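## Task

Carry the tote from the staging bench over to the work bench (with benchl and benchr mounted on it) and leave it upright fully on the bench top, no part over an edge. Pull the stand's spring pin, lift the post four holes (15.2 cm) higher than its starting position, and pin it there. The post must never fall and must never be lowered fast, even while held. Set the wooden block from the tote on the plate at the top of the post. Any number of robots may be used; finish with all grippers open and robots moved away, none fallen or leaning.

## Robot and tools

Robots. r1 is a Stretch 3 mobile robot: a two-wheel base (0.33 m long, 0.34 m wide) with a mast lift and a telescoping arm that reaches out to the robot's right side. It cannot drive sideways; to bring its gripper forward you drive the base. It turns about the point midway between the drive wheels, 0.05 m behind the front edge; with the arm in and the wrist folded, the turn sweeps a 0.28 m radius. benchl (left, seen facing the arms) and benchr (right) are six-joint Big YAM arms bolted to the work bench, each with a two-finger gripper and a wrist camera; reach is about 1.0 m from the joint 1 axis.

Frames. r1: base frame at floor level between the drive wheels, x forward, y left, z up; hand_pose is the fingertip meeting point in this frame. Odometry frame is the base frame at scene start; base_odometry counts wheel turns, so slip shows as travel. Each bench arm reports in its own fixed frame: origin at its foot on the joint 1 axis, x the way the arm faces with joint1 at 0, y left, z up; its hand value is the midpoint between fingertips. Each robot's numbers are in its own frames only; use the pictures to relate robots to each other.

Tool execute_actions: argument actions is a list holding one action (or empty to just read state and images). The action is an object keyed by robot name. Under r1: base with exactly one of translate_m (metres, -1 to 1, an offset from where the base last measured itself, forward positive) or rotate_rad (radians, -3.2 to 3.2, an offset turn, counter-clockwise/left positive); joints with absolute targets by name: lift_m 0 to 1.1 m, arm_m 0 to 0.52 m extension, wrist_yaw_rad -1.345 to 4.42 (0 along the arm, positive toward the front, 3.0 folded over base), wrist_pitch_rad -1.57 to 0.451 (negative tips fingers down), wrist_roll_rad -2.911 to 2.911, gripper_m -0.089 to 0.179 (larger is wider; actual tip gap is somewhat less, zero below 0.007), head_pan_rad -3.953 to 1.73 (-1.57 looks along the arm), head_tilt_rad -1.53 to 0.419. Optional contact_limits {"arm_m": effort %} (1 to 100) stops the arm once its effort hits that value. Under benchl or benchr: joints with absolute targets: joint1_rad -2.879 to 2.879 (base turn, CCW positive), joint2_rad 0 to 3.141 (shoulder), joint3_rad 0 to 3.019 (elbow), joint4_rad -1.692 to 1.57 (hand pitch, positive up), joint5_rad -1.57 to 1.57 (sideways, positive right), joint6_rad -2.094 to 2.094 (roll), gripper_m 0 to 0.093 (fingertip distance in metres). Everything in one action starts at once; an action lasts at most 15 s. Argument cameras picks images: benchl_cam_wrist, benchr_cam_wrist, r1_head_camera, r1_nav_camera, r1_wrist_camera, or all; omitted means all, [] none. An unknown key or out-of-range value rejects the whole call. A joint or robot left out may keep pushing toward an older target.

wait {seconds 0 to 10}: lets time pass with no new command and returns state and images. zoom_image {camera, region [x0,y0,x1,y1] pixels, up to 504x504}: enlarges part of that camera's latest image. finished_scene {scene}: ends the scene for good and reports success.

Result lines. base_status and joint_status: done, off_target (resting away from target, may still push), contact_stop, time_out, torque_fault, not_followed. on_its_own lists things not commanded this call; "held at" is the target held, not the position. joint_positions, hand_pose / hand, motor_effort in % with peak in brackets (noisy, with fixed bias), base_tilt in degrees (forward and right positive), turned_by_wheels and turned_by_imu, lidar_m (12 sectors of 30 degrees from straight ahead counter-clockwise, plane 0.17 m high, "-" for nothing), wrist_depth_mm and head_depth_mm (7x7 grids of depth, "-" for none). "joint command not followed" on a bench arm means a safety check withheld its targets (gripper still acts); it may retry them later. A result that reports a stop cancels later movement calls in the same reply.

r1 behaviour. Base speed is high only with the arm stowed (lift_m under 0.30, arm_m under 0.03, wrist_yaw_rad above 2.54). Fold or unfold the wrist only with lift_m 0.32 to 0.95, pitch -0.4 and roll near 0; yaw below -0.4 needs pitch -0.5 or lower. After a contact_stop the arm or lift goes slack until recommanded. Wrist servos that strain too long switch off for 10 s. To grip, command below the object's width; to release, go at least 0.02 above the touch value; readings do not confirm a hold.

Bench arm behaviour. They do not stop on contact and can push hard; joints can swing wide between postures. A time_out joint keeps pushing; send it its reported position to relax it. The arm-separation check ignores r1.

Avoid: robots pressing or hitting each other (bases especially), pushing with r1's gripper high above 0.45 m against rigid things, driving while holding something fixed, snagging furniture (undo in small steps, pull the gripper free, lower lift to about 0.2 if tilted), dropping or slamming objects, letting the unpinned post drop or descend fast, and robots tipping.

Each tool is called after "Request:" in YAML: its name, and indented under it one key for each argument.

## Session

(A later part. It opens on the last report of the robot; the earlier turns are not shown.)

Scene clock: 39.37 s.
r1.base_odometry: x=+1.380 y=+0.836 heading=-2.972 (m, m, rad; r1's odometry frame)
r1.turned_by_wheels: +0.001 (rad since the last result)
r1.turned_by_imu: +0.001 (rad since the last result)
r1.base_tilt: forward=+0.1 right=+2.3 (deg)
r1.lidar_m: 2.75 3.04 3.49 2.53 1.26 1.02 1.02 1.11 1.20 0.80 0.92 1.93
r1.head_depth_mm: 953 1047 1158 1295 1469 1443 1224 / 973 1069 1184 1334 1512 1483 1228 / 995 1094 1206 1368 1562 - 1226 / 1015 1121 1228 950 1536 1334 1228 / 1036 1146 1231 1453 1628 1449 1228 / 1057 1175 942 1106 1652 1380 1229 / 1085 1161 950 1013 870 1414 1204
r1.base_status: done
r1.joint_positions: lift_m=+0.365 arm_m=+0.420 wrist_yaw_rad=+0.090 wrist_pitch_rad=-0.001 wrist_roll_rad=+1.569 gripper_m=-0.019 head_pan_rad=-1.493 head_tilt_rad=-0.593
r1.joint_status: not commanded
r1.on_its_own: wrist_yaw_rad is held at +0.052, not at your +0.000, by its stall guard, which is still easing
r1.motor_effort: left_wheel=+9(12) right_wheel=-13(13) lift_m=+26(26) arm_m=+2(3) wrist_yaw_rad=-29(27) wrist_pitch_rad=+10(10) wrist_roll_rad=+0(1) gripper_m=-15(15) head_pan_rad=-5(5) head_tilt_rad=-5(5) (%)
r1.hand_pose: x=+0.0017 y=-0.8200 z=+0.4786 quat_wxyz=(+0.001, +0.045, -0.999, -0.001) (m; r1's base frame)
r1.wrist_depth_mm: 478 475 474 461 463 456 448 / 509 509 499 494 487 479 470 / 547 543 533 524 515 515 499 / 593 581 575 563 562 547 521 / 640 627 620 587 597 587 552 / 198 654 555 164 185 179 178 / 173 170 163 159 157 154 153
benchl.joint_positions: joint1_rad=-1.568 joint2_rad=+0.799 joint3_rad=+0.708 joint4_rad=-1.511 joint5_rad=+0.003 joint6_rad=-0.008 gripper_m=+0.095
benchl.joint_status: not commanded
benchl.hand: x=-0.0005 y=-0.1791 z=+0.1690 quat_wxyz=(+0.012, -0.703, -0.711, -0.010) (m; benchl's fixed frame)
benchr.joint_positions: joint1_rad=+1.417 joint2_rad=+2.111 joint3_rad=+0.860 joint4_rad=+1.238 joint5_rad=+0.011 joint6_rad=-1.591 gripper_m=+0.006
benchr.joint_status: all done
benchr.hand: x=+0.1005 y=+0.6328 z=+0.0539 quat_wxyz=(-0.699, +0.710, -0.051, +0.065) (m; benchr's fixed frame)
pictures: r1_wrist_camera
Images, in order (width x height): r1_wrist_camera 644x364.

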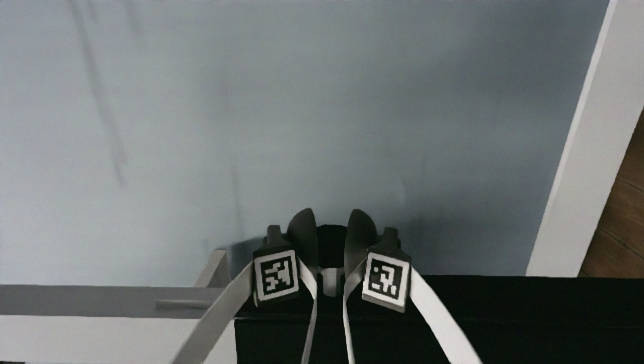

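Request:
execute_actions:
  actions:
    - {"r1":{"joints":{"gripper_m":0.08,"wrist_yaw_rad":0.08}}}
  cameras: []

Request:
execute_actions:
  actions:
    - {"r1":{"joints":{"arm_m":0.25}}}
  cameras: []

Request:
execute_actions:
  actions:
    - {"r1":{"base":{"rotate_rad":0.556},"joints":{"wrist_yaw_rad":1.57,"wrist_roll_rad":0}}}
  cameras: []

Request:
execute_actions:
  actions:
    - {"r1":{"base":{"translate_m":-0.34}}}
  cameras: []

Request:
execute_actions:
  actions:
    - {"r1":{"base":{"rotate_rad":-0.556},"joints":{"head_pan_rad":-1.1,"head_tilt_rad":-0.7}}}
  cameras: []

Request:
execute_actions:
  actions:
    - {"r1":{"joints":{"arm_m":0.49}}}
  cameras: ["r1_wrist_camera","r1_head_camera"]

Scene clock: 43.33 s.
r1.base_odometry: x=+1.380 y=+0.836 heading=-2.973 (m, m, rad; r1's odometry frame)
r1.turned_by_wheels: -0.001 (rad since the last result)
r1.turned_by_imu: -0.002 (rad since the last result)
r1.base_tilt: forward=+0.1 right=+2.3 (deg)
r1.lidar_m: 2.76 3.03 3.48 2.54 1.27 1.03 1.02 1.11 1.20 0.80 0.93 1.93
r1.head_depth_mm: 953 1050 1156 1299 1474 1438 1222 / 974 1069 1184 1329 1513 1477 1228 / 995 1096 1208 1378 1548 - 1226 / 1015 1118 1227 950 1528 1336 1230 / 1035 1148 1230 1449 1633 1446 1228 / 1060 1173 938 1104 1663 1380 1229 / 1085 1158 948 1016 875 1411 1203
r1.base_status: not commanded
r1.joint_positions: lift_m=+0.365 arm_m=+0.420 wrist_yaw_rad=+0.083 wrist_pitch_rad=-0.001 wrist_roll_rad=+1.569 gripper_m=+0.080 head_pan_rad=-1.493 head_tilt_rad=-0.593
r1.joint_status: all done
r1.motor_effort: left_wheel=-2(2) right_wheel=+3(4) lift_m=+26(26) arm_m=+1(1) wrist_yaw_rad=-2(12) wrist_pitch_rad=+10(10) wrist_roll_rad=+0(1) gripper_m=+1(81) head_pan_rad=-5(5) head_tilt_rad=-5(5) (%)
r1.hand_pose: x=-0.0002 y=-0.8202 z=+0.4786 quat_wxyz=(+0.001, +0.041, -0.999, -0.001) (m; r1's base frame)
r1.wrist_depth_mm: 482 474 474 465 461 456 446 / 512 500 496 493 488 481 466 / 547 541 533 526 519 514 497 / 585 573 567 562 556 554 519 / 629 626 607 598 587 583 554 / 664 655 179 180 183 188 188 / 173 171 166 160 157 155 153
benchl.joint_positions: joint1_rad=-1.568 joint2_rad=+0.799 joint3_rad=+0.708 joint4_rad=-1.511 joint5_rad=+0.003 joint6_rad=-0.008 gripper_m=+0.095
benchl.joint_status: not commanded
benchl.hand: x=-0.0005 y=-0.1791 z=+0.1690 quat_wxyz=(+0.012, -0.703, -0.711, -0.010) (m; benchl's fixed frame)
benchr.joint_positions: joint1_rad=+1.417 joint2_rad=+2.111 joint3_rad=+0.860 joint4_rad=+1.238 joint5_rad=+0.011 joint6_rad=-1.591 gripper_m=+0.006
benchr.joint_status: not commanded
benchr.hand: x=+0.1005 y=+0.6328 z=+0.0539 quat_wxyz=(-0.699, +0.710, -0.051, +0.065) (m; benchr's fixed frame)
pictures: none
No camera images: the call's "cameras" was empty. Leave "cameras" out to get every camera's image.

Scene clock: 45.83 s.
r1.base_odometry: x=+1.380 y=+0.836 heading=-2.973 (m, m, rad; r1's odometry frame)
r1.turned_by_wheels: +0.000 (rad since the last result)
r1.turned_by_imu: +0.000 (rad since the last result)
r1.base_tilt: forward=+0.1 right=+2.3 (deg)
r1.lidar_m: 2.75 3.04 3.49 2.55 1.26 1.02 1.02 1.11 1.21 0.80 0.92 1.93
r1.head_depth_mm: 952 1046 1160 1291 1469 1442 1223 / 973 1069 1189 1331 1520 1450 1250 / 996 1096 1211 1368 1555 1443 - / 1012 1119 1228 949 1533 1337 1203 / 1039 1146 1232 1449 1637 1453 1226 / 1061 1174 943 1105 1671 1373 1228 / 1084 1165 948 1017 876 1419 1205
r1.base_status: not commanded
r1.joint_positions: lift_m=+0.365 arm_m=+0.250 wrist_yaw_rad=+0.082 wrist_pitch_rad=-0.001 wrist_roll_rad=+1.569 gripper_m=+0.080 head_pan_rad=-1.493 head_tilt_rad=-0.593
r1.joint_status: all done
r1.motor_effort: left_wheel=-2(2) right_wheel=+2(3) lift_m=+26(26) arm_m=-5(6) wrist_yaw_rad=-2(2) wrist_pitch_rad=+10(10) wrist_roll_rad=+0(0) gripper_m=+0(1) head_pan_rad=-5(5) head_tilt_rad=-5(5) (%)
r1.hand_pose: x=-0.0005 y=-0.6507 z=+0.4786 quat_wxyz=(+0.001, +0.041, -0.999, -0.001) (m; r1's base frame)
r1.wrist_depth_mm: 633 629 622 613 607 602 560 / 676 662 660 645 636 632 562 / 708 709 701 689 682 671 563 / 412 755 753 731 716 696 531 / 346 345 339 325 319 316 311 / 411 856 835 850 871 742 562 / 461 543 630 924 915 875 557
benchl.joint_positions: joint1_rad=-1.568 joint2_rad=+0.799 joint3_rad=+0.708 joint4_rad=-1.511 joint5_rad=+0.003 joint6_rad=-0.008 gripper_m=+0.095
benchl.joint_status: not commanded
benchl.hand: x=-0.0005 y=-0.1791 z=+0.1690 quat_wxyz=(+0.012, -0.703, -0.711, -0.010) (m; benchl's fixed frame)
benchr.joint_positions: joint1_rad=+1.417 joint2_rad=+2.111 joint3_rad=+0.860 joint4_rad=+1.238 joint5_rad=+0.011 joint6_rad=-1.591 gripper_m=+0.006
benchr.joint_status: not commanded
benchr.hand: x=+0.1005 y=+0.6328 z=+0.0539 quat_wxyz=(-0.699, +0.710, -0.051, +0.065) (m; benchr's fixed frame)
pictures: none
No camera images: the call's "cameras" was empty. Leave "cameras" out to get every camera's image.

Scene clock: 47.67 s.
r1.base_odometry: x=+1.380 y=+0.836 heading=-2.417 (m, m, rad; r1's odometry frame)
r1.turned_by_wheels: +0.556 (rad since the last result)
r1.turned_by_imu: +0.561 (rad since the last result)
r1.base_tilt: forward=+0.1 right=+2.3 (deg)
r1.lidar_m: 3.03 3.17 2.38 1.24 1.02 1.02 1.13 1.20 0.80 0.92 1.93 2.76
r1.head_depth_mm: 1092 1180 918 1148 1544 1445 1197 / 846 918 1267 1050 1647 1444 1244 / 1216 1318 1276 1013 1203 1377 - / 1399 1505 1238 1013 842 1447 1254 / 1527 1720 1422 1013 1657 1450 1256 / 1361 1579 1422 1058 1767 1452 1227 / 1560 2139 1423 2030 1759 1456 1227
r1.base_status: done
r1.joint_positions: lift_m=+0.365 arm_m=+0.250 wrist_yaw_rad=+1.567 wrist_pitch_rad=-0.001 wrist_roll_rad=+0.005 gripper_m=+0.080 head_pan_rad=-1.493 head_tilt_rad=-0.593
r1.joint_status: all done
r1.motor_effort: left_wheel=-2(6) right_wheel=+3(6) lift_m=+26(26) arm_m=-4(5) wrist_yaw_rad=+2(4) wrist_pitch_rad=+10(10) wrist_roll_rad=-1(2) gripper_m=+0(1) head_pan_rad=-5(5) head_tilt_rad=-5(5) (%)
r1.hand_pose: x=+0.2349 y=-0.3962 z=+0.4789 quat_wxyz=(+0.500, +0.501, -0.501, +0.498) (m; r1's base frame)
r1.wrist_depth_mm: - - - - - - - / - - - - - - - / - - - - - - - / - - - - - - - / - - - - - - - / - - - - - - - / 844 843 829 827 826 810 808
benchl.joint_positions: joint1_rad=-1.568 joint2_rad=+0.799 joint3_rad=+0.708 joint4_rad=-1.511 joint5_rad=+0.003 joint6_rad=-0.008 gripper_m=+0.095
benchl.joint_status: not commanded
benchl.hand: x=-0.0005 y=-0.1791 z=+0.1690 quat_wxyz=(+0.012, -0.703, -0.711, -0.010) (m; benchl's fixed frame)
benchr.joint_positions: joint1_rad=+1.417 joint2_rad=+2.111 joint3_rad=+0.860 joint4_rad=+1.238 joint5_rad=+0.011 joint6_rad=-1.591 gripper_m=+0.006
benchr.joint_status: not commanded
benchr.hand: x=+0.1005 y=+0.6328 z=+0.0539 quat_wxyz=(-0.699, +0.710, -0.051, +0.065) (m; benchr's fixed frame)
pictures: none
No camera images: the call's "cameras" was empty. Leave "cameras" out to get every camera's image.

Scene clock: 52.13 s.
r1.base_odometry: x=+1.634 y=+1.062 heading=-2.417 (m, m, rad; r1's odometry frame)
r1.turned_by_wheels: +0.000 (rad since the last result)
r1.turned_by_imu: +0.000 (rad since the last result)
r1.base_tilt: forward=+0.1 right=+2.3 (deg)
r1.lidar_m: 3.36 3.42 1.78 0.92 0.76 0.76 0.84 0.98 0.98 0.70 0.96 3.02
r1.head_depth_mm: 897 964 1047 1143 1264 1374 1223 / 964 1045 1148 1205 1410 1443 1254 / 1044 1142 1233 833 1517 1339 - / 1140 1261 1305 1155 1719 1446 1273 / 1172 925 1211 1058 1286 1405 1256 / 956 1171 1257 1015 1725 1448 1225 / 1582 1790 1428 1016 1619 1455 1231
r1.base_status: done
r1.joint_positions: lift_m=+0.365 arm_m=+0.250 wrist_yaw_rad=+1.567 wrist_pitch_rad=-0.001 wrist_roll_rad=+0.005 gripper_m=+0.080 head_pan_rad=-1.493 head_tilt_rad=-0.593
r1.joint_status: not commanded
r1.motor_effort: left_wheel=-2(6) right_wheel=+4(4) lift_m=+26(26) arm_m=-4(4) wrist_yaw_rad=+1(2) wrist_pitch_rad=+10(10) wrist_roll_rad=-1(2) gripper_m=+1(1) head_pan_rad=-5(5) head_tilt_rad=-5(5) (%)
r1.hand_pose: x=+0.2349 y=-0.3962 z=+0.4789 quat_wxyz=(+0.500, +0.501, -0.501, +0.498) (m; r1's base frame)
r1.wrist_depth_mm: - - - - - - 511 / - - - - - - - / - - - - - - - / - - - - - - - / - - - - - - - / - - - - - - - / 847 832 838 817 826 817 804
benchl.joint_positions: joint1_rad=-1.568 joint2_rad=+0.799 joint3_rad=+0.708 joint4_rad=-1.511 joint5_rad=+0.003 joint6_rad=-0.008 gripper_m=+0.095
benchl.joint_status: not commanded
benchl.hand: x=-0.0005 y=-0.1791 z=+0.1690 quat_wxyz=(+0.012, -0.703, -0.711, -0.010) (m; benchl's fixed frame)
benchr.joint_positions: joint1_rad=+1.417 joint2_rad=+2.111 joint3_rad=+0.860 joint4_rad=+1.238 joint5_rad=+0.011 joint6_rad=-1.591 gripper_m=+0.006
benchr.joint_status: not commanded
benchr.hand: x=+0.1005 y=+0.6328 z=+0.0539 quat_wxyz=(-0.699, +0.710, -0.051, +0.065) (m; benchr's fixed frame)
pictures: none
No camera images: the call's "cameras" was empty. Leave "cameras" out to get every camera's image.

Scene clock: 53.97 s.
r1.base_odometry: x=+1.634 y=+1.062 heading=-2.973 (m, m, rad; r1's odometry frame)
r1.turned_by_wheels: -0.556 (rad since the last result)
r1.turned_by_imu: -0.562 (rad since the last result)
r1.base_tilt: forward=+0.1 right=+2.3 (deg)
r1.lidar_m: 3.01 3.32 3.40 1.90 0.95 0.76 0.76 0.83 0.98 0.97 0.71 0.95
r1.head_depth_mm: 830 912 1014 1139 1301 1350 1126 / 877 971 1089 1231 1420 1354 1130 / 935 1040 1155 1339 1517 1357 1152 / 993 1112 1182 1362 1492 1293 1171 / 1063 1203 846 1629 1576 1359 1176 / 1145 1253 1019 1216 1408 1362 1170 / 843 1177 1152 983 1611 1329 1176
r1.base_status: done
r1.joint_positions: lift_m=+0.365 arm_m=+0.250 wrist_yaw_rad=+1.568 wrist_pitch_rad=-0.001 wrist_roll_rad=+0.005 gripper_m=+0.080 head_pan_rad=-1.107 head_tilt_rad=-0.691
r1.joint_status: all done
r1.motor_effort: left_wheel=+1(4) right_wheel=-1(3) lift_m=+26(26) arm_m=-4(5) wrist_yaw_rad=+1(2) wrist_pitch_rad=+10(10) wrist_roll_rad=-2(1) gripper_m=+0(1) head_pan_rad=+4(40) head_tilt_rad=-6(21) (%)
r1.hand_pose: x=+0.2349 y=-0.3961 z=+0.4789 quat_wxyz=(+0.500, +0.501, -0.501, +0.498) (m; r1's base frame)
r1.wrist_depth_mm: - - - 545 548 500 432 / - - - - 780 600 647 / - - - - - 599 271 / - - - - - 591 264 / - - - - - 619 266 / - - - - - - 265 / 850 827 829 823 780 652 267
benchl.joint_positions: joint1_rad=-1.568 joint2_rad=+0.799 joint3_rad=+0.708 joint4_rad=-1.511 joint5_rad=+0.003 joint6_rad=-0.008 gripper_m=+0.095
benchl.joint_status: not commanded
benchl.hand: x=-0.0005 y=-0.1791 z=+0.1690 quat_wxyz=(+0.012, -0.703, -0.711, -0.010) (m; benchl's fixed frame)
benchr.joint_positions: joint1_rad=+1.417 joint2_rad=+2.111 joint3_rad=+0.860 joint4_rad=+1.238 joint5_rad=+0.011 joint6_rad=-1.591 gripper_m=+0.006
benchr.joint_status: not commanded
benchr.hand: x=+0.1005 y=+0.6328 z=+0.0539 quat_wxyz=(-0.699, +0.710, -0.051, +0.065) (m; benchr's fixed frame)
pictures: none
No camera images: the call's "cameras" was empty. Leave "cameras" out to get every camera's image.

Scene clock: 56.97 s.
r1.base_odometry: x=+1.634 y=+1.062 heading=-2.973 (m, m, rad; r1's odometry frame)
r1.turned_by_wheels: +0.000 (rad since the last result)
r1.turned_by_imu: +0.000 (rad since the last result)
r1.base_tilt: forward=+0.1 right=+2.3 (deg)
r1.lidar_m: 3.01 3.33 3.40 1.90 0.94 0.77 0.76 0.83 0.98 0.98 0.71 0.95
r1.head_depth_mm: 831 913 1013 1138 1283 1329 1170 / 881 972 1090 1233 1391 1327 1174 / 934 1041 1153 1339 1525 1353 1170 / 997 1114 1181 1357 1496 1285 1170 / 1065 1206 845 1627 1574 1360 1174 / 1144 1261 1021 1214 1412 1358 1175 / 844 1180 1151 982 1613 1331 1180
r1.base_status: not commanded
r1.joint_positions: lift_m=+0.365 arm_m=+0.490 wrist_yaw_rad=+1.568 wrist_pitch_rad=-0.001 wrist_roll_rad=+0.004 gripper_m=+0.080 head_pan_rad=-1.107 head_tilt_rad=-0.691
r1.joint_status: all done
r1.motor_effort: left_wheel=+1(1) right_wheel=-1(0) lift_m=+26(26) arm_m=+4(4) wrist_yaw_rad=+1(1) wrist_pitch_rad=+10(10) wrist_roll_rad=-1(1) gripper_m=+1(1) head_pan_rad=+4(4) head_tilt_rad=-6(6) (%)
r1.hand_pose: x=+0.2349 y=-0.6353 z=+0.4789 quat_wxyz=(+0.500, +0.501, -0.501, +0.498) (m; r1's base frame)
r1.wrist_depth_mm: - - 539 476 492 453 461 / - - - 608 722 740 518 / - - - - - 910 524 / - - - 252 - 896 523 / - - - 258 - 896 516 / - - - 265 969 803 518 / 839 844 816 271 772 745 513
benchl.joint_positions: joint1_rad=-1.568 joint2_rad=+0.799 joint3_rad=+0.708 joint4_rad=-1.511 joint5_rad=+0.003 joint6_rad=-0.008 gripper_m=+0.095
benchl.joint_status: not commanded
benchl.hand: x=-0.0005 y=-0.1791 z=+0.1690 quat_wxyz=(+0.012, -0.703, -0.711, -0.010) (m; benchl's fixed frame)
benchr.joint_positions: joint1_rad=+1.417 joint2_rad=+2.111 joint3_rad=+0.860 joint4_rad=+1.238 joint5_rad=+0.011 joint6_rad=-1.591 gripper_m=+0.006
benchr.joint_status: not commanded
benchr.hand: x=+0.1005 y=+0.6328 z=+0.0539 quat_wxyz=(-0.699, +0.710, -0.051, +0.065) (m; benchr's fixed frame)
pictures: r1_head_camera (sideways: a quarter turn clockwise sets it upright), r1_wrist_camera
Images, in order (width x height): r1_head_camera 896x504, r1_wrist_camera 644x364.

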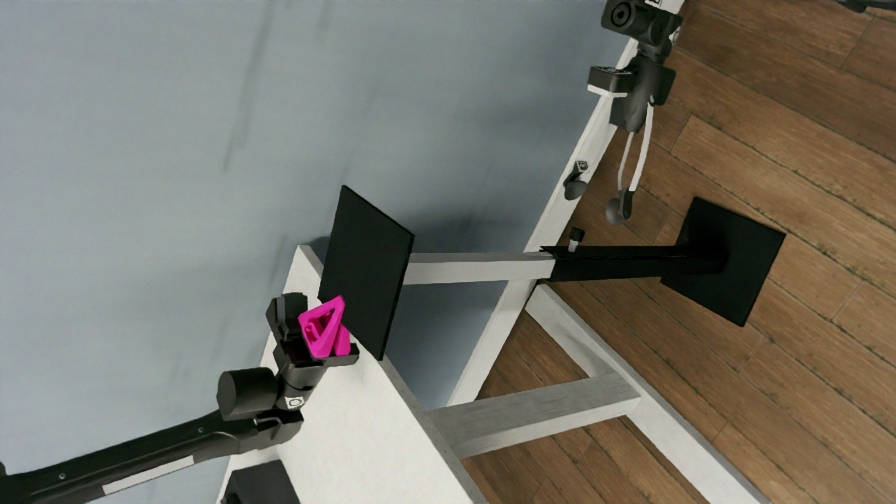

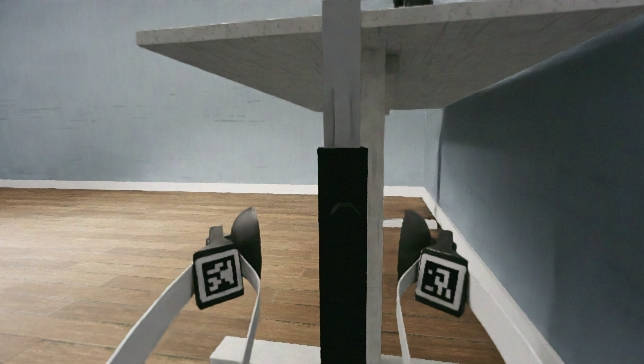

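Request:
execute_actions:
  actions:
    - {"r1":{"base":{"translate_m":0.055},"joints":{"arm_m":0.501,"gripper_m":0.06}}}
  cameras: ["r1_wrist_camera","r1_head_camera"]

Request:
execute_actions:
  actions:
    - {"r1":{"joints":{"gripper_m":-0.035}}}
  cameras: ["r1_wrist_camera"]

Request:
execute_actions:
  actions:
    - {"r1":{"base":{"translate_m":-0.016}}}
  cameras: ["r1_wrist_camera","r1_head_camera"]

Scene clock: 61.57 s.
r1.base_odometry: x=+1.580 y=+1.052 heading=-2.973 (m, m, rad; r1's odometry frame)
r1.turned_by_wheels: +0.000 (rad since the last result)
r1.turned_by_imu: -0.001 (rad since the last result)
r1.base_tilt: forward=+0.1 right=+2.3 (deg)
r1.lidar_m: 2.96 3.26 3.37 2.04 1.02 0.82 0.81 0.89 0.99 0.98 0.68 0.94
r1.head_depth_mm: 840 920 1021 1146 1289 1322 1169 / 887 981 1095 1239 1410 1356 1171 / 940 1050 1134 1354 1514 1345 1172 / 1002 1125 1151 897 1527 1287 1169 / 1074 1197 851 1645 1567 1359 1174 / 1143 880 1057 1090 1359 1353 1174 / 798 1378 1151 916 1609 1355 1176
r1.base_status: done
r1.joint_positions: lift_m=+0.365 arm_m=+0.501 wrist_yaw_rad=+1.568 wrist_pitch_rad=-0.001 wrist_roll_rad=+0.004 gripper_m=+0.060 head_pan_rad=-1.107 head_tilt_rad=-0.691
r1.joint_status: all done
r1.motor_effort: left_wheel=+1(4) right_wheel=-1(2) lift_m=+26(26) arm_m=+4(5) wrist_yaw_rad=+1(1) wrist_pitch_rad=+10(10) wrist_roll_rad=-1(1) gripper_m=+1(70) head_pan_rad=+4(3) head_tilt_rad=-6(6) (%)
r1.hand_pose: x=+0.2349 y=-0.6463 z=+0.4789 quat_wxyz=(+0.500, +0.501, -0.501, +0.498) (m; r1's base frame)
r1.wrist_depth_mm: - 535 485 193 449 456 462 / - - - 196 722 747 520 / - - - 200 - 894 514 / - - - 197 - 892 519 / - - - 201 - 892 515 / - - - 208 779 836 514 / 842 829 830 213 817 748 511
benchl.joint_positions: joint1_rad=-1.568 joint2_rad=+0.799 joint3_rad=+0.708 joint4_rad=-1.511 joint5_rad=+0.003 joint6_rad=-0.008 gripper_m=+0.095
benchl.joint_status: not commanded
benchl.hand: x=-0.0005 y=-0.1791 z=+0.1690 quat_wxyz=(+0.012, -0.703, -0.711, -0.010) (m; benchl's fixed frame)
benchr.joint_positions: joint1_rad=+1.417 joint2_rad=+2.111 joint3_rad=+0.860 joint4_rad=+1.238 joint5_rad=+0.011 joint6_rad=-1.591 gripper_m=+0.006
benchr.joint_status: not commanded
benchr.hand: x=+0.1005 y=+0.6328 z=+0.0539 quat_wxyz=(-0.699, +0.710, -0.051, +0.065) (m; benchr's fixed frame)
pictures: r1_head_camera (sideways: a quarter turn clockwise sets it upright), r1_wrist_camera
Images, in order (width x height): r1_head_camera 896x504, r1_wrist_camera 644x364.

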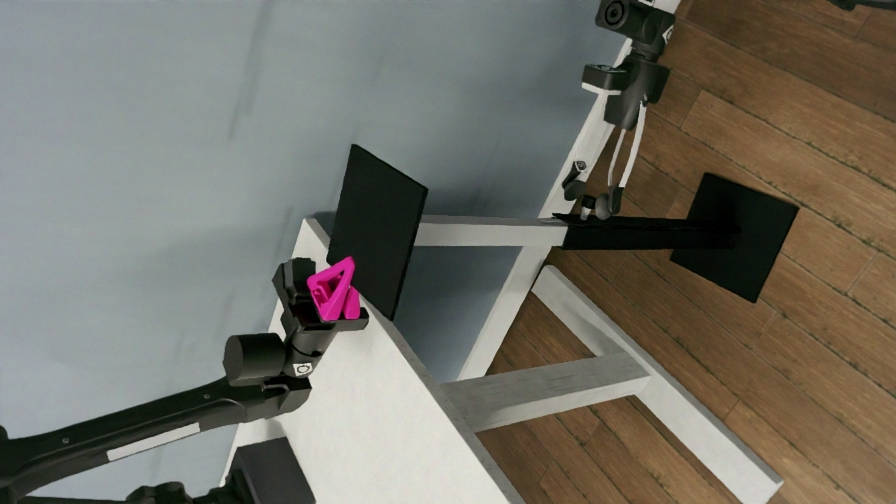

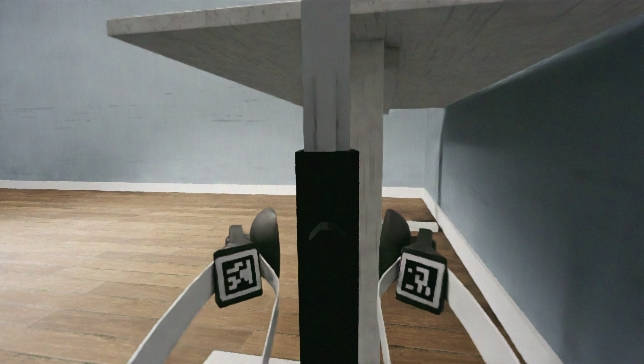

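Scene clock: 63.00 s.
r1.base_odometry: x=+1.580 y=+1.052 heading=-2.973 (m, m, rad; r1's odometry frame)
r1.turned_by_wheels: +0.000 (rad since the last result)
r1.turned_by_imu: +0.000 (rad since the last result)
r1.base_tilt: forward=+0.1 right=+2.3 (deg)
r1.lidar_m: 2.96 3.23 3.40 2.04 1.02 0.82 0.81 0.89 0.99 0.98 0.68 0.93
r1.head_depth_mm: 838 920 1024 1150 1295 1324 1169 / 887 982 1097 1243 1400 1355 1175 / 942 1050 1140 1353 1513 1347 1172 / 1004 1126 1152 896 1529 1292 1174 / 1075 1193 851 1643 1570 1357 1174 / 1144 880 1059 1090 1357 1350 1176 / 800 1381 1151 913 1620 1358 1175
r1.base_status: not commanded
r1.joint_positions: lift_m=+0.365 arm_m=+0.501 wrist_yaw_rad=+1.569 wrist_pitch_rad=-0.001 wrist_roll_rad=+0.004 gripper_m=-0.034 head_pan_rad=-1.107 head_tilt_rad=-0.691
r1.joint_status: all done
r1.motor_effort: left_wheel=+1(1) right_wheel=+0(1) lift_m=+26(26) arm_m=+4(4) wrist_yaw_rad=+0(1) wrist_pitch_rad=+10(10) wrist_roll_rad=-1(1) gripper_m=-20(95) head_pan_rad=+5(4) head_tilt_rad=-6(6) (%)
r1.hand_pose: x=+0.2349 y=-0.6460 z=+0.4790 quat_wxyz=(+0.500, +0.501, -0.501, +0.499) (m; r1's base frame)
r1.wrist_depth_mm: - 536 483 192 454 461 460 / - - - 196 723 756 520 / - - - 200 - 904 521 / - - - 197 - 889 514 / - - - 171 - 892 514 / - - - 206 - 887 513 / 848 832 816 399 786 770 512
benchl.joint_positions: joint1_rad=-1.568 joint2_rad=+0.799 joint3_rad=+0.708 joint4_rad=-1.511 joint5_rad=+0.003 joint6_rad=-0.008 gripper_m=+0.095
benchl.joint_status: not commanded
benchl.hand: x=-0.0005 y=-0.1791 z=+0.1690 quat_wxyz=(+0.012, -0.703, -0.711, -0.010) (m; benchl's fixed frame)
benchr.joint_positions: joint1_rad=+1.417 joint2_rad=+2.111 joint3_rad=+0.860 joint4_rad=+1.238 joint5_rad=+0.011 joint6_rad=-1.591 gripper_m=+0.006
benchr.joint_status: not commanded
benchr.hand: x=+0.1005 y=+0.6328 z=+0.0539 quat_wxyz=(-0.699, +0.710, -0.051, +0.065) (m; benchr's fixed frame)
pictures: r1_wrist_camera
Images, in order (width x height): r1_wrist_camera 644x364.

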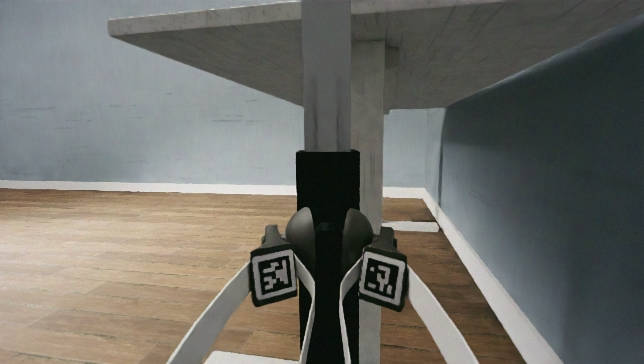

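Scene clock: 64.17 s.
r1.base_odometry: x=+1.596 y=+1.055 heading=-2.973 (m, m, rad; r1's odometry frame)
r1.turned_by_wheels: +0.001 (rad since the last result)
r1.turned_by_imu: +0.001 (rad since the last result)
r1.base_tilt: forward=+0.1 right=+2.3 (deg)
r1.lidar_m: 2.98 3.27 3.41 1.99 0.99 0.80 0.80 0.87 0.99 0.98 0.69 0.93
r1.head_depth_mm: 836 920 1018 1146 1285 1324 1169 / 885 978 1092 1238 1397 1352 1171 / 941 1046 1142 1356 1531 1343 1170 / 1002 1122 1152 909 1490 1290 1175 / 1076 1209 847 1649 1570 1361 1171 / 1151 890 1019 1122 1365 1354 1175 / 809 1380 1149 915 1616 1327 1175
r1.base_status: done
r1.joint_positions: lift_m=+0.365 arm_m=+0.501 wrist_yaw_rad=+1.569 wrist_pitch_rad=+0.001 wrist_roll_rad=+0.004 gripper_m=-0.034 head_pan_rad=-1.107 head_tilt_rad=-0.691
r1.joint_status: not commanded
r1.motor_effort: left_wheel=+6(9) right_wheel=-8(17) lift_m=+26(26) arm_m=+4(4) wrist_yaw_rad=+1(0) wrist_pitch_rad=+9(10) wrist_roll_rad=-1(1) gripper_m=-17(21) head_pan_rad=+4(5) head_tilt_rad=-6(6) (%)
r1.hand_pose: x=+0.2349 y=-0.6460 z=+0.4794 quat_wxyz=(+0.500, +0.500, -0.501, +0.499) (m; r1's base frame)
r1.wrist_depth_mm: - - 484 207 449 455 456 / - - 962 210 719 745 520 / - - - 216 - 893 516 / - - - 212 - 899 515 / - - - - - 882 519 / - - - 223 - 874 510 / 859 860 833 595 783 762 510
benchl.joint_positions: joint1_rad=-1.568 joint2_rad=+0.799 joint3_rad=+0.708 joint4_rad=-1.511 joint5_rad=+0.003 joint6_rad=-0.008 gripper_m=+0.095
benchl.joint_status: not commanded
benchl.hand: x=-0.0005 y=-0.1791 z=+0.1690 quat_wxyz=(+0.012, -0.703, -0.711, -0.010) (m; benchl's fixed frame)
benchr.joint_positions: joint1_rad=+1.417 joint2_rad=+2.111 joint3_rad=+0.860 joint4_rad=+1.238 joint5_rad=+0.011 joint6_rad=-1.591 gripper_m=+0.006
benchr.joint_status: not commanded
benchr.hand: x=+0.1005 y=+0.6328 z=+0.0539 quat_wxyz=(-0.699, +0.710, -0.051, +0.065) (m; benchr's fixed frame)
pictures: r1_head_camera (sideways: a quarter turn clockwise sets it upright), r1_wrist_camera
Images, in order (width x height): r1_head_camera 896x504, r1_wrist_camera 644x364.

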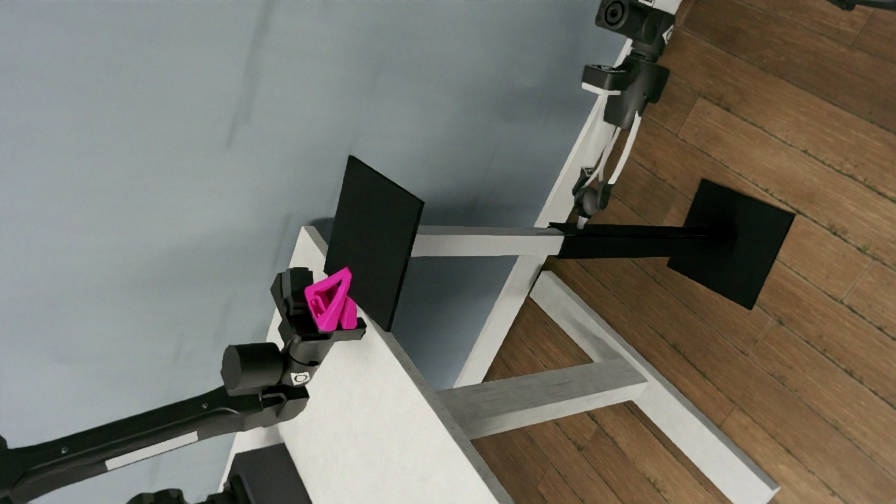

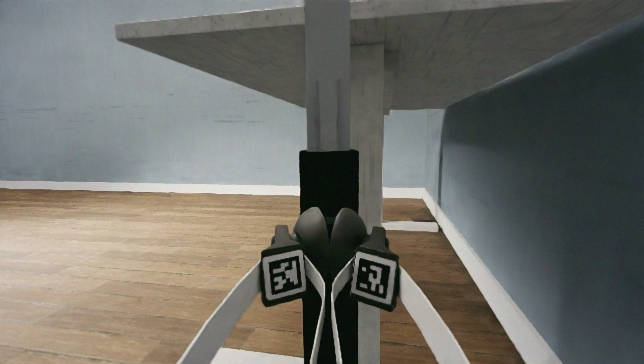

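Request:
execute_actions:
  actions:
    - {"r1":{"joints":{"gripper_m":0.05}},"benchr":{"joints":{"joint2_rad":2.04,"joint4_rad":1.29}}}
  cameras: []

Request:
execute_actions:
  actions:
    - {"r1":{"base":{"translate_m":0.026}},"benchr":{"joints":{"joint2_rad":2.01,"joint4_rad":1.31}}}
  cameras: []

Request:
execute_actions:
  actions:
    - {"r1":{"joints":{"gripper_m":-0.06}}}
  cameras: ["r1_wrist_camera"]

Request:
execute_actions:
  actions:
    - {"r1":{"base":{"translate_m":-0.01}}}
  cameras: ["r1_wrist_camera"]

Scene clock: 66.77 s.
r1.base_odometry: x=+1.596 y=+1.055 heading=-2.973 (m, m, rad; r1's odometry frame)
r1.turned_by_wheels: +0.000 (rad since the last result)
r1.turned_by_imu: -0.001 (rad since the last result)
r1.base_tilt: forward=+0.1 right=+2.3 (deg)
r1.lidar_m: 2.97 3.26 3.40 1.99 0.99 0.80 0.80 0.87 0.99 0.98 0.69 0.93
r1.head_depth_mm: 836 920 1020 1150 1286 1318 1174 / 882 977 1092 1244 1396 1354 1174 / 939 1046 1145 1351 1514 1349 1173 / 1004 1120 1150 910 1489 1286 1172 / 1072 1204 857 1645 1569 1361 1178 / 1152 887 1019 1125 1364 1355 1175 / 811 1381 1154 914 1616 1331 1174
r1.base_status: not commanded
r1.joint_positions: lift_m=+0.365 arm_m=+0.501 wrist_yaw_rad=+1.569 wrist_pitch_rad=+0.001 wrist_roll_rad=+0.004 gripper_m=+0.050 head_pan_rad=-1.107 head_tilt_rad=-0.691
r1.joint_status: all done
r1.motor_effort: left_wheel=+2(6) right_wheel=-2(8) lift_m=+26(26) arm_m=+4(3) wrist_yaw_rad=+0(1) wrist_pitch_rad=+9(9) wrist_roll_rad=-1(1) gripper_m=+1(80) head_pan_rad=+4(4) head_tilt_rad=-6(6) (%)
r1.hand_pose: x=+0.2349 y=-0.6460 z=+0.4794 quat_wxyz=(+0.500, +0.500, -0.501, +0.499) (m; r1's base frame)
r1.wrist_depth_mm: - - 483 206 446 452 453 / - - 969 211 714 731 522 / - - - 216 - 899 515 / - - - 213 - 884 511 / - - - 217 - 869 510 / - - - 223 - 874 512 / 850 842 837 230 827 752 507
benchl.joint_positions: joint1_rad=-1.568 joint2_rad=+0.799 joint3_rad=+0.708 joint4_rad=-1.511 joint5_rad=+0.003 joint6_rad=-0.008 gripper_m=+0.095
benchl.joint_status: not commanded
benchl.hand: x=-0.0005 y=-0.1791 z=+0.1690 quat_wxyz=(+0.012, -0.703, -0.711, -0.010) (m; benchl's fixed frame)
benchr.joint_positions: joint1_rad=+1.417 joint2_rad=+2.106 joint3_rad=+0.860 joint4_rad=+1.238 joint5_rad=+0.011 joint6_rad=-1.591 gripper_m=+0.006
benchr.joint_status: all done
benchr.hand: x=+0.1006 y=+0.6332 z=+0.0574 quat_wxyz=(-0.701, +0.708, -0.051, +0.065) (m; benchr's fixed frame)
pictures: none
No camera images: the call's "cameras" was empty. Leave "cameras" out to get every camera's image.

Scene clock: 68.33 s.
r1.base_odometry: x=+1.570 y=+1.051 heading=-2.973 (m, m, rad; r1's odometry frame)
r1.turned_by_wheels: +0.000 (rad since the last result)
r1.turned_by_imu: +0.000 (rad since the last result)
r1.base_tilt: forward=+0.1 right=+2.3 (deg)
r1.lidar_m: 2.95 3.24 3.39 2.06 1.03 0.83 0.82 0.90 0.99 0.98 0.68 0.94
r1.head_depth_mm: 839 921 1025 1145 1296 1325 1172 / 888 981 1096 1243 1409 1356 1173 / 944 1049 1140 1333 1505 1346 1172 / 1005 1128 828 1423 1529 1289 1176 / 1079 1197 851 1651 1573 1359 1173 / 1134 877 1061 981 1333 1356 1173 / 801 1362 1143 884 1613 1361 1173
r1.base_status: done
r1.joint_positions: lift_m=+0.365 arm_m=+0.501 wrist_yaw_rad=+1.569 wrist_pitch_rad=+0.001 wrist_roll_rad=+0.004 gripper_m=+0.050 head_pan_rad=-1.107 head_tilt_rad=-0.691
r1.joint_status: not commanded
r1.motor_effort: left_wheel=+1(5) right_wheel=-1(1) lift_m=+26(26) arm_m=+4(4) wrist_yaw_rad=+0(0) wrist_pitch_rad=+9(9) wrist_roll_rad=-1(1) gripper_m=+0(1) head_pan_rad=+3(4) head_tilt_rad=-6(6) (%)
r1.hand_pose: x=+0.2349 y=-0.6460 z=+0.4794 quat_wxyz=(+0.500, +0.500, -0.501, +0.499) (m; r1's base frame)
r1.wrist_depth_mm: - 531 444 183 450 457 457 / - - 967 186 718 740 518 / - - - 190 - 904 520 / - - - 187 - 906 517 / - - - 188 - 880 518 / - - - 196 - 889 515 / 839 840 821 202 815 762 518
benchl.joint_positions: joint1_rad=-1.568 joint2_rad=+0.799 joint3_rad=+0.708 joint4_rad=-1.511 joint5_rad=+0.003 joint6_rad=-0.008 gripper_m=+0.095
benchl.joint_status: not commanded
benchl.hand: x=-0.0005 y=-0.1791 z=+0.1690 quat_wxyz=(+0.012, -0.703, -0.711, -0.010) (m; benchl's fixed frame)
benchr.joint_positions: joint1_rad=+1.417 joint2_rad=+2.104 joint3_rad=+0.859 joint4_rad=+1.238 joint5_rad=+0.011 joint6_rad=-1.591 gripper_m=+0.006
benchr.joint_status: joint4_rad time_out (moved +0.000 of +0.072); the others done
benchr.on_its_own: joint4_rad reads +1.238 and still pushes toward +1.310 since a time_out
benchr.hand: x=+0.1006 y=+0.6332 z=+0.0580 quat_wxyz=(-0.701, +0.708, -0.051, +0.065) (m; benchr's fixed frame)
pictures: none
No camera images: the call's "cameras" was empty. Leave "cameras" out to get every camera's image.

not run: a stop came earlier in this reply.

not run: a stop came earlier in this reply.

Request:
execute_actions:
  actions:
    - {"r1":{"joints":{"gripper_m":-0.055}},"benchr":{"joints":{"joint2_rad":2.055,"joint4_rad":1.28}}}
  cameras: ["r1_wrist_camera"]

Request:
execute_actions:
  actions:
    - {"r1":{"base":{"translate_m":-0.012}}}
  cameras: ["r1_wrist_camera","r1_head_camera"]

Scene clock: 70.70 s.
r1.base_odometry: x=+1.570 y=+1.051 heading=-2.972 (m, m, rad; r1's odometry frame)
r1.turned_by_wheels: +0.001 (rad since the last result)
r1.turned_by_imu: +0.001 (rad since the last result)
r1.base_tilt: forward=+0.1 right=+2.3 (deg)
r1.lidar_m: 2.94 3.23 3.39 2.05 1.02 0.83 0.82 0.90 0.99 0.99 0.68 0.94
r1.head_depth_mm: 840 924 1025 1152 1299 1329 1170 / 891 983 1098 1248 1407 1349 1171 / 944 1052 1133 1327 1509 1346 1172 / 1011 1129 838 1456 1529 1287 1174 / 1079 1201 855 1656 1573 1361 1174 / 1136 872 1059 979 1329 1348 1174 / 802 1220 1144 884 1612 1354 1174
r1.base_status: not commanded
r1.joint_positions: lift_m=+0.365 arm_m=+0.501 wrist_yaw_rad=+1.570 wrist_pitch_rad=+0.002 wrist_roll_rad=+0.002 gripper_m=-0.054 head_pan_rad=-1.107 head_tilt_rad=-0.691
r1.joint_status: all done
r1.on_its_own: right_wheel is at rest, and its effort (-19) is outside its rest range (-18 to +18)
r1.motor_effort: left_wheel=+13(13) right_wheel=-19(19) lift_m=+26(26) arm_m=+4(4) wrist_yaw_rad=+0(0) wrist_pitch_rad=+9(9) wrist_roll_rad=-1(1) gripper_m=-28(99) head_pan_rad=+5(4) head_tilt_rad=-6(6) (%)
r1.hand_pose: x=+0.2349 y=-0.6460 z=+0.4798 quat_wxyz=(+0.500, +0.500, -0.501, +0.500) (m; r1's base frame)
r1.wrist_depth_mm: - 527 438 181 447 448 454 / - - 960 184 713 752 532 / - - - 188 - 916 523 / - - - 184 - 931 523 / - - - 185 - 905 527 / - - - 193 - 888 521 / 833 836 828 199 796 774 515
benchl.joint_positions: joint1_rad=-1.568 joint2_rad=+0.799 joint3_rad=+0.708 joint4_rad=-1.511 joint5_rad=+0.003 joint6_rad=-0.008 gripper_m=+0.095
benchl.joint_status: not commanded
benchl.hand: x=-0.0005 y=-0.1791 z=+0.1690 quat_wxyz=(+0.012, -0.703, -0.711, -0.010) (m; benchl's fixed frame)
benchr.joint_positions: joint1_rad=+1.417 joint2_rad=+2.104 joint3_rad=+0.859 joint4_rad=+1.238 joint5_rad=+0.011 joint6_rad=-1.591 gripper_m=+0.006
benchr.joint_status: all done
benchr.hand: x=+0.1006 y=+0.6332 z=+0.0580 quat_wxyz=(-0.701, +0.708, -0.051, +0.065) (m; benchr's fixed frame)
pictures: r1_wrist_camera
Images, in order (width x height): r1_wrist_camera 644x364.

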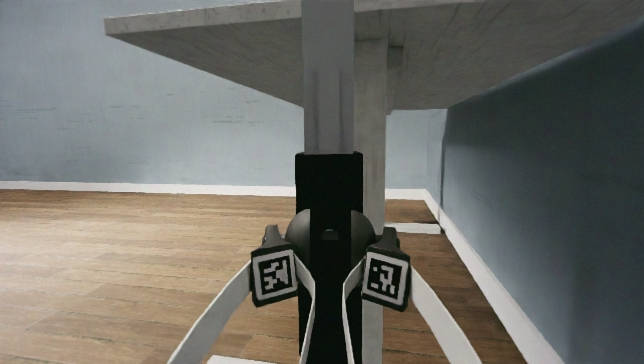

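Scene clock: 71.80 s.
r1.base_odometry: x=+1.582 y=+1.053 heading=-2.970 (m, m, rad; r1's odometry frame)
r1.turned_by_wheels: +0.002 (rad since the last result)
r1.turned_by_imu: +0.002 (rad since the last result)
r1.base_tilt: forward=+0.1 right=+2.3 (deg)
r1.lidar_m: 2.96 3.25 3.39 2.01 1.01 0.82 0.81 0.89 0.99 0.98 0.68 0.94
r1.head_depth_mm: 842 922 1024 1152 1291 1330 1172 / 889 982 1100 1247 1404 1355 1171 / 946 1051 1138 1354 1526 1348 1168 / 1006 1131 1148 1427 1525 1286 1175 / 1079 1201 863 1654 1566 1363 1173 / 1143 876 1059 1090 1352 1352 1174 / 802 1371 1149 913 1616 1352 1174
r1.base_status: done
r1.joint_positions: lift_m=+0.365 arm_m=+0.501 wrist_yaw_rad=+1.566 wrist_pitch_rad=+0.004 wrist_roll_rad=+0.002 gripper_m=-0.048 head_pan_rad=-1.107 head_tilt_rad=-0.691
r1.joint_status: not commanded
r1.on_its_own: gripper_m is held at -0.048, not at your -0.055, by its stall guard, which is still easing; left_wheel is at rest, and its effort (+19) is outside its rest range (-18 to +18); right_wheel is at rest, and its effort (-28) is outside its rest range (-18 to +18)
r1.motor_effort: left_wheel=+19(26) right_wheel=-28(38) lift_m=+26(26) arm_m=+3(4) wrist_yaw_rad=+3(3) wrist_pitch_rad=+8(9) wrist_roll_rad=-1(1) gripper_m=-8(28) head_pan_rad=+4(4) head_tilt_rad=-6(6) (%)
r1.hand_pose: x=+0.2350 y=-0.6468 z=+0.4803 quat_wxyz=(+0.500, +0.498, -0.502, +0.499) (m; r1's base frame)
r1.wrist_depth_mm: - - 478 190 440 446 450 / - - 949 194 697 752 525 / - - - 199 - 912 522 / - - - 194 - 896 523 / - - - 196 - 890 522 / - - - 205 - 885 521 / 853 849 842 581 795 774 518
benchl.joint_positions: joint1_rad=-1.568 joint2_rad=+0.799 joint3_rad=+0.708 joint4_rad=-1.511 joint5_rad=+0.003 joint6_rad=-0.008 gripper_m=+0.095
benchl.joint_status: not commanded
benchl.hand: x=-0.0005 y=-0.1791 z=+0.1690 quat_wxyz=(+0.012, -0.703, -0.711, -0.010) (m; benchl's fixed frame)
benchr.joint_positions: joint1_rad=+1.417 joint2_rad=+2.104 joint3_rad=+0.859 joint4_rad=+1.238 joint5_rad=+0.011 joint6_rad=-1.591 gripper_m=+0.006
benchr.joint_status: not commanded
benchr.hand: x=+0.1006 y=+0.6332 z=+0.0585 quat_wxyz=(-0.702, +0.708, -0.051, +0.065) (m; benchr's fixed frame)
pictures: r1_head_camera (sideways: a quarter turn clockwise sets it upright), r1_wrist_camera
Images, in order (width x height): r1_head_camera 896x504, r1_wrist_camera 644x364.

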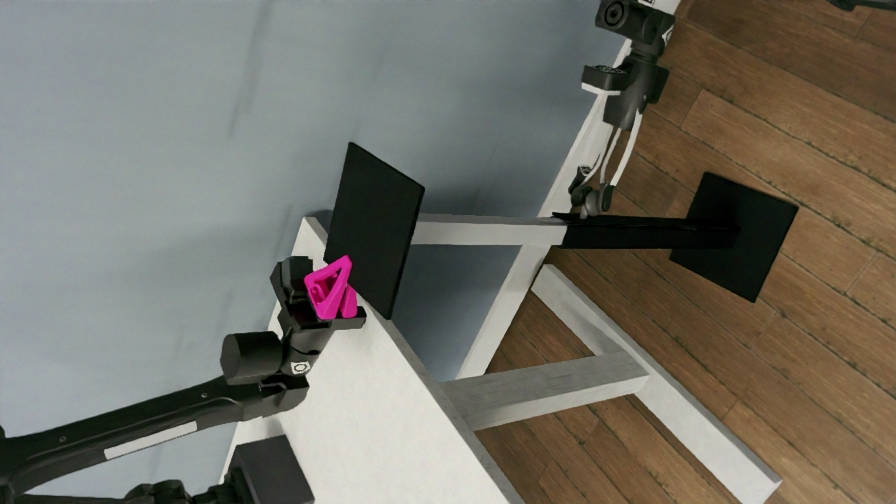

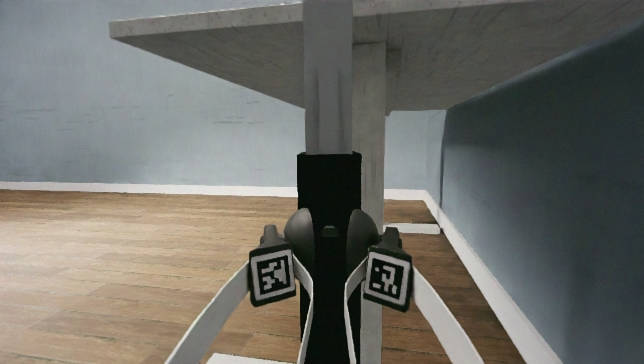

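Request:
execute_actions:
  actions:
    - {"benchr":{"joints":{"joint2_rad":1.93,"joint3_rad":0.85,"joint4_rad":1.155}}}
  cameras: ["r1_wrist_camera"]

Request:
execute_actions:
  actions:
    - {"benchr":{"joints":{"joint2_rad":1.80,"joint4_rad":1.03}}}
  cameras: ["r1_wrist_camera"]

Scene clock: 74.83 s.
r1.base_odometry: x=+1.582 y=+1.053 heading=-2.970 (m, m, rad; r1's odometry frame)
r1.turned_by_wheels: +0.000 (rad since the last result)
r1.turned_by_imu: -0.001 (rad since the last result)
r1.base_tilt: forward=+0.1 right=+2.3 (deg)
r1.lidar_m: 2.96 3.25 3.75 2.01 1.01 0.82 0.81 0.89 0.99 0.99 0.68 0.94
r1.head_depth_mm: 840 924 1021 1148 1288 1322 1170 / 889 981 1095 1250 1406 1360 1173 / 943 1048 1089 1358 1529 1346 1174 / 1009 1127 785 1444 1529 1289 1175 / 1077 1192 832 1656 1569 1360 1176 / 1146 865 1104 1090 1345 1351 1170 / 812 1371 1148 913 1609 1353 1176
r1.base_status: not commanded
r1.joint_positions: lift_m=+0.365 arm_m=+0.501 wrist_yaw_rad=+1.566 wrist_pitch_rad=+0.004 wrist_roll_rad=+0.002 gripper_m=-0.035 head_pan_rad=-1.107 head_tilt_rad=-0.691
r1.joint_status: not commanded
r1.on_its_own: gripper_m is held at -0.036, not at your -0.055, by its stall guard, which is still easing; right_wheel is at rest, and its effort (-21) is outside its rest range (-18 to +18)
r1.motor_effort: left_wheel=+15(18) right_wheel=-21(27) lift_m=+26(25) arm_m=+3(4) wrist_yaw_rad=+2(3) wrist_pitch_rad=+8(8) wrist_roll_rad=-1(1) gripper_m=-21(23) head_pan_rad=+4(4) head_tilt_rad=-6(6) (%)
r1.hand_pose: x=+0.2350 y=-0.6468 z=+0.4803 quat_wxyz=(+0.500, +0.498, -0.502, +0.499) (m; r1's base frame)
r1.wrist_depth_mm: - - 475 191 441 443 449 / - - 955 195 695 755 525 / - - - 199 - 911 519 / - - - 196 - 894 522 / - - - 197 - 902 516 / - - - 205 - 888 516 / 849 828 841 578 786 770 516
benchl.joint_positions: joint1_rad=-1.568 joint2_rad=+0.799 joint3_rad=+0.708 joint4_rad=-1.511 joint5_rad=+0.003 joint6_rad=-0.008 gripper_m=+0.095
benchl.joint_status: not commanded
benchl.hand: x=-0.0005 y=-0.1791 z=+0.1690 quat_wxyz=(+0.012, -0.703, -0.711, -0.010) (m; benchl's fixed frame)
benchr.joint_positions: joint1_rad=+1.417 joint2_rad=+1.994 joint3_rad=+0.840 joint4_rad=+1.141 joint5_rad=+0.010 joint6_rad=-1.592 gripper_m=+0.006
benchr.joint_status: all done
benchr.hand: x=+0.1003 y=+0.6322 z=+0.0952 quat_wxyz=(-0.699, +0.710, -0.051, +0.065) (m; benchr's fixed frame)
pictures: r1_wrist_camera
Images, in order (width x height): r1_wrist_camera 644x364.

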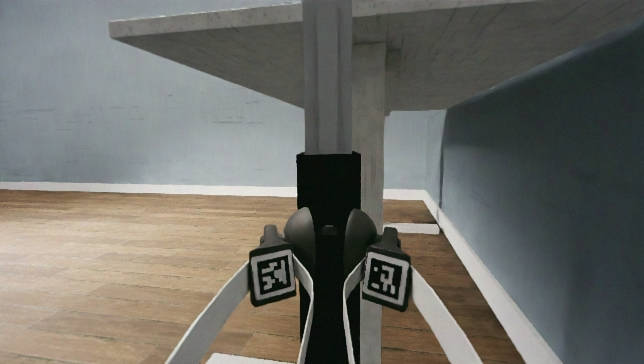

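Scene clock: 75.60 s.
r1.base_odometry: x=+1.582 y=+1.053 heading=-2.970 (m, m, rad; r1's odometry frame)
r1.turned_by_wheels: +0.000 (rad since the last result)
r1.turned_by_imu: +0.000 (rad since the last result)
r1.base_tilt: forward=+0.1 right=+2.3 (deg)
r1.lidar_m: 2.95 3.26 3.42 2.02 1.01 0.82 0.81 0.89 0.99 0.98 0.68 0.94
r1.head_depth_mm: 840 923 1022 1147 1290 1324 1170 / 887 981 1094 1247 1404 1346 1171 / 944 1048 1092 1357 1528 1341 1171 / 1006 1125 785 1446 1528 1292 1168 / 1077 1186 824 1651 1566 1353 1173 / 1142 854 1099 1087 1357 1353 1176 / 813 1371 1151 916 1615 1355 1174
r1.base_status: not commanded
r1.joint_positions: lift_m=+0.365 arm_m=+0.501 wrist_yaw_rad=+1.566 wrist_pitch_rad=+0.004 wrist_roll_rad=+0.002 gripper_m=-0.032 head_pan_rad=-1.107 head_tilt_rad=-0.691
r1.joint_status: not commanded
r1.on_its_own: gripper_m is held at -0.033, not at your -0.055, by its stall guard, which is still easing; right_wheel is at rest, and its effort (-21) is outside its rest range (-18 to +18)
r1.motor_effort: left_wheel=+14(14) right_wheel=-21(21) lift_m=+26(26) arm_m=+3(3) wrist_yaw_rad=+2(2) wrist_pitch_rad=+8(8) wrist_roll_rad=+0(1) gripper_m=-21(21) head_pan_rad=+3(4) head_tilt_rad=-6(6) (%)
r1.hand_pose: x=+0.2350 y=-0.6468 z=+0.4803 quat_wxyz=(+0.500, +0.498, -0.502, +0.499) (m; r1's base frame)
r1.wrist_depth_mm: - - 478 190 441 445 449 / - - 952 195 710 760 526 / - - - 199 - 902 518 / - - - 196 - 904 515 / - - - 197 - 898 518 / - - - 205 - 885 515 / 848 847 836 584 796 777 515
benchl.joint_positions: joint1_rad=-1.568 joint2_rad=+0.799 joint3_rad=+0.708 joint4_rad=-1.511 joint5_rad=+0.003 joint6_rad=-0.008 gripper_m=+0.095
benchl.joint_status: not commanded
benchl.hand: x=-0.0005 y=-0.1791 z=+0.1690 quat_wxyz=(+0.012, -0.703, -0.711, -0.010) (m; benchl's fixed frame)
benchr.joint_positions: joint1_rad=+1.417 joint2_rad=+1.936 joint3_rad=+0.840 joint4_rad=+1.000 joint5_rad=+0.012 joint6_rad=-1.615 gripper_m=+0.007
benchr.joint_status: all done
benchr.hand: x=+0.1004 y=+0.6323 z=+0.0968 quat_wxyz=(-0.669, +0.739, -0.044, +0.071) (m; benchr's fixed frame)
pictures: r1_wrist_camera
Images, in order (width x height): r1_wrist_camera 644x364.

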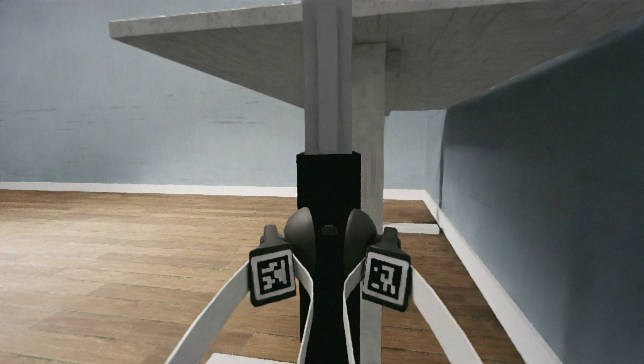

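Request:
execute_actions:
  actions:
    - {"r1":{"base":{"translate_m":0.014},"joints":{"gripper_m":0.045}},"benchr":{"joints":{"joint2_rad":1.945,"joint4_rad":1.18}}}
  cameras: []

Request:
execute_actions:
  actions:
    - {"r1":{"joints":{"gripper_m":-0.06}}}
  cameras: []

Request:
execute_actions:
  actions:
    - {"r1":{"base":{"translate_m":-0.015}}}
  cameras: []

Request:
execute_actions:
  actions:
    - {"r1":{"joints":{"gripper_m":-0.065}},"benchr":{"joints":{"joint2_rad":1.79,"joint4_rad":1.02}}}
  cameras: ["r1_wrist_camera"]

Scene clock: 78.83 s.
r1.base_odometry: x=+1.568 y=+1.050 heading=-2.970 (m, m, rad; r1's odometry frame)
r1.turned_by_wheels: +0.000 (rad since the last result)
r1.turned_by_imu: -0.001 (rad since the last result)
r1.base_tilt: forward=+0.1 right=+2.3 (deg)
r1.lidar_m: 2.94 3.24 3.40 2.05 1.03 0.83 0.83 0.90 0.99 0.99 0.68 0.94
r1.head_depth_mm: 841 926 1022 1151 1295 1325 1173 / 891 986 1096 1248 1409 1357 1172 / 943 1055 787 1328 1493 1344 1168 / 1008 1132 782 1484 1527 1293 1175 / 1079 1192 841 1658 1568 1360 1172 / 1142 862 1103 981 1327 1353 1170 / 819 1197 1139 885 1614 1361 1174
r1.base_status: done
r1.joint_positions: lift_m=+0.365 arm_m=+0.501 wrist_yaw_rad=+1.570 wrist_pitch_rad=+0.002 wrist_roll_rad=+0.002 gripper_m=+0.045 head_pan_rad=-1.107 head_tilt_rad=-0.691
r1.joint_status: all done
r1.motor_effort: left_wheel=+0(15) right_wheel=+1(27) lift_m=+26(26) arm_m=+3(3) wrist_yaw_rad=+0(3) wrist_pitch_rad=+9(9) wrist_roll_rad=-1(1) gripper_m=+1(78) head_pan_rad=+4(4) head_tilt_rad=-6(6) (%)
r1.hand_pose: x=+0.2349 y=-0.6459 z=+0.4796 quat_wxyz=(+0.500, +0.500, -0.501, +0.500) (m; r1's base frame)
r1.wrist_depth_mm: - 527 436 179 447 454 453 / - - 963 183 715 753 530 / - - - 186 - 925 524 / - - - 182 - 905 518 / - - - 184 - 896 524 / - - - 191 - 884 518 / 845 842 829 196 801 751 518
benchl.joint_positions: joint1_rad=-1.568 joint2_rad=+0.799 joint3_rad=+0.708 joint4_rad=-1.511 joint5_rad=+0.003 joint6_rad=-0.008 gripper_m=+0.095
benchl.joint_status: not commanded
benchl.hand: x=-0.0005 y=-0.1791 z=+0.1690 quat_wxyz=(+0.012, -0.703, -0.711, -0.010) (m; benchl's fixed frame)
benchr.joint_positions: joint1_rad=+1.417 joint2_rad=+1.983 joint3_rad=+0.840 joint4_rad=+1.114 joint5_rad=+0.012 joint6_rad=-1.598 gripper_m=+0.006
benchr.joint_status: joint4_rad time_out (moved +0.115 of +0.180); the others done
benchr.on_its_own: joint4_rad reads +1.114 and still pushes toward +1.180 since a time_out
benchr.hand: x=+0.1003 y=+0.6324 z=+0.0956 quat_wxyz=(-0.694, +0.715, -0.049, +0.067) (m; benchr's fixed frame)
pictures: none
No camera images: the call's "cameras" was empty. Leave "cameras" out to get every camera's image.

not run: a stop came earlier in this reply.

not run: a stop came earlier in this reply.

not run: a stop came earlier in this reply.


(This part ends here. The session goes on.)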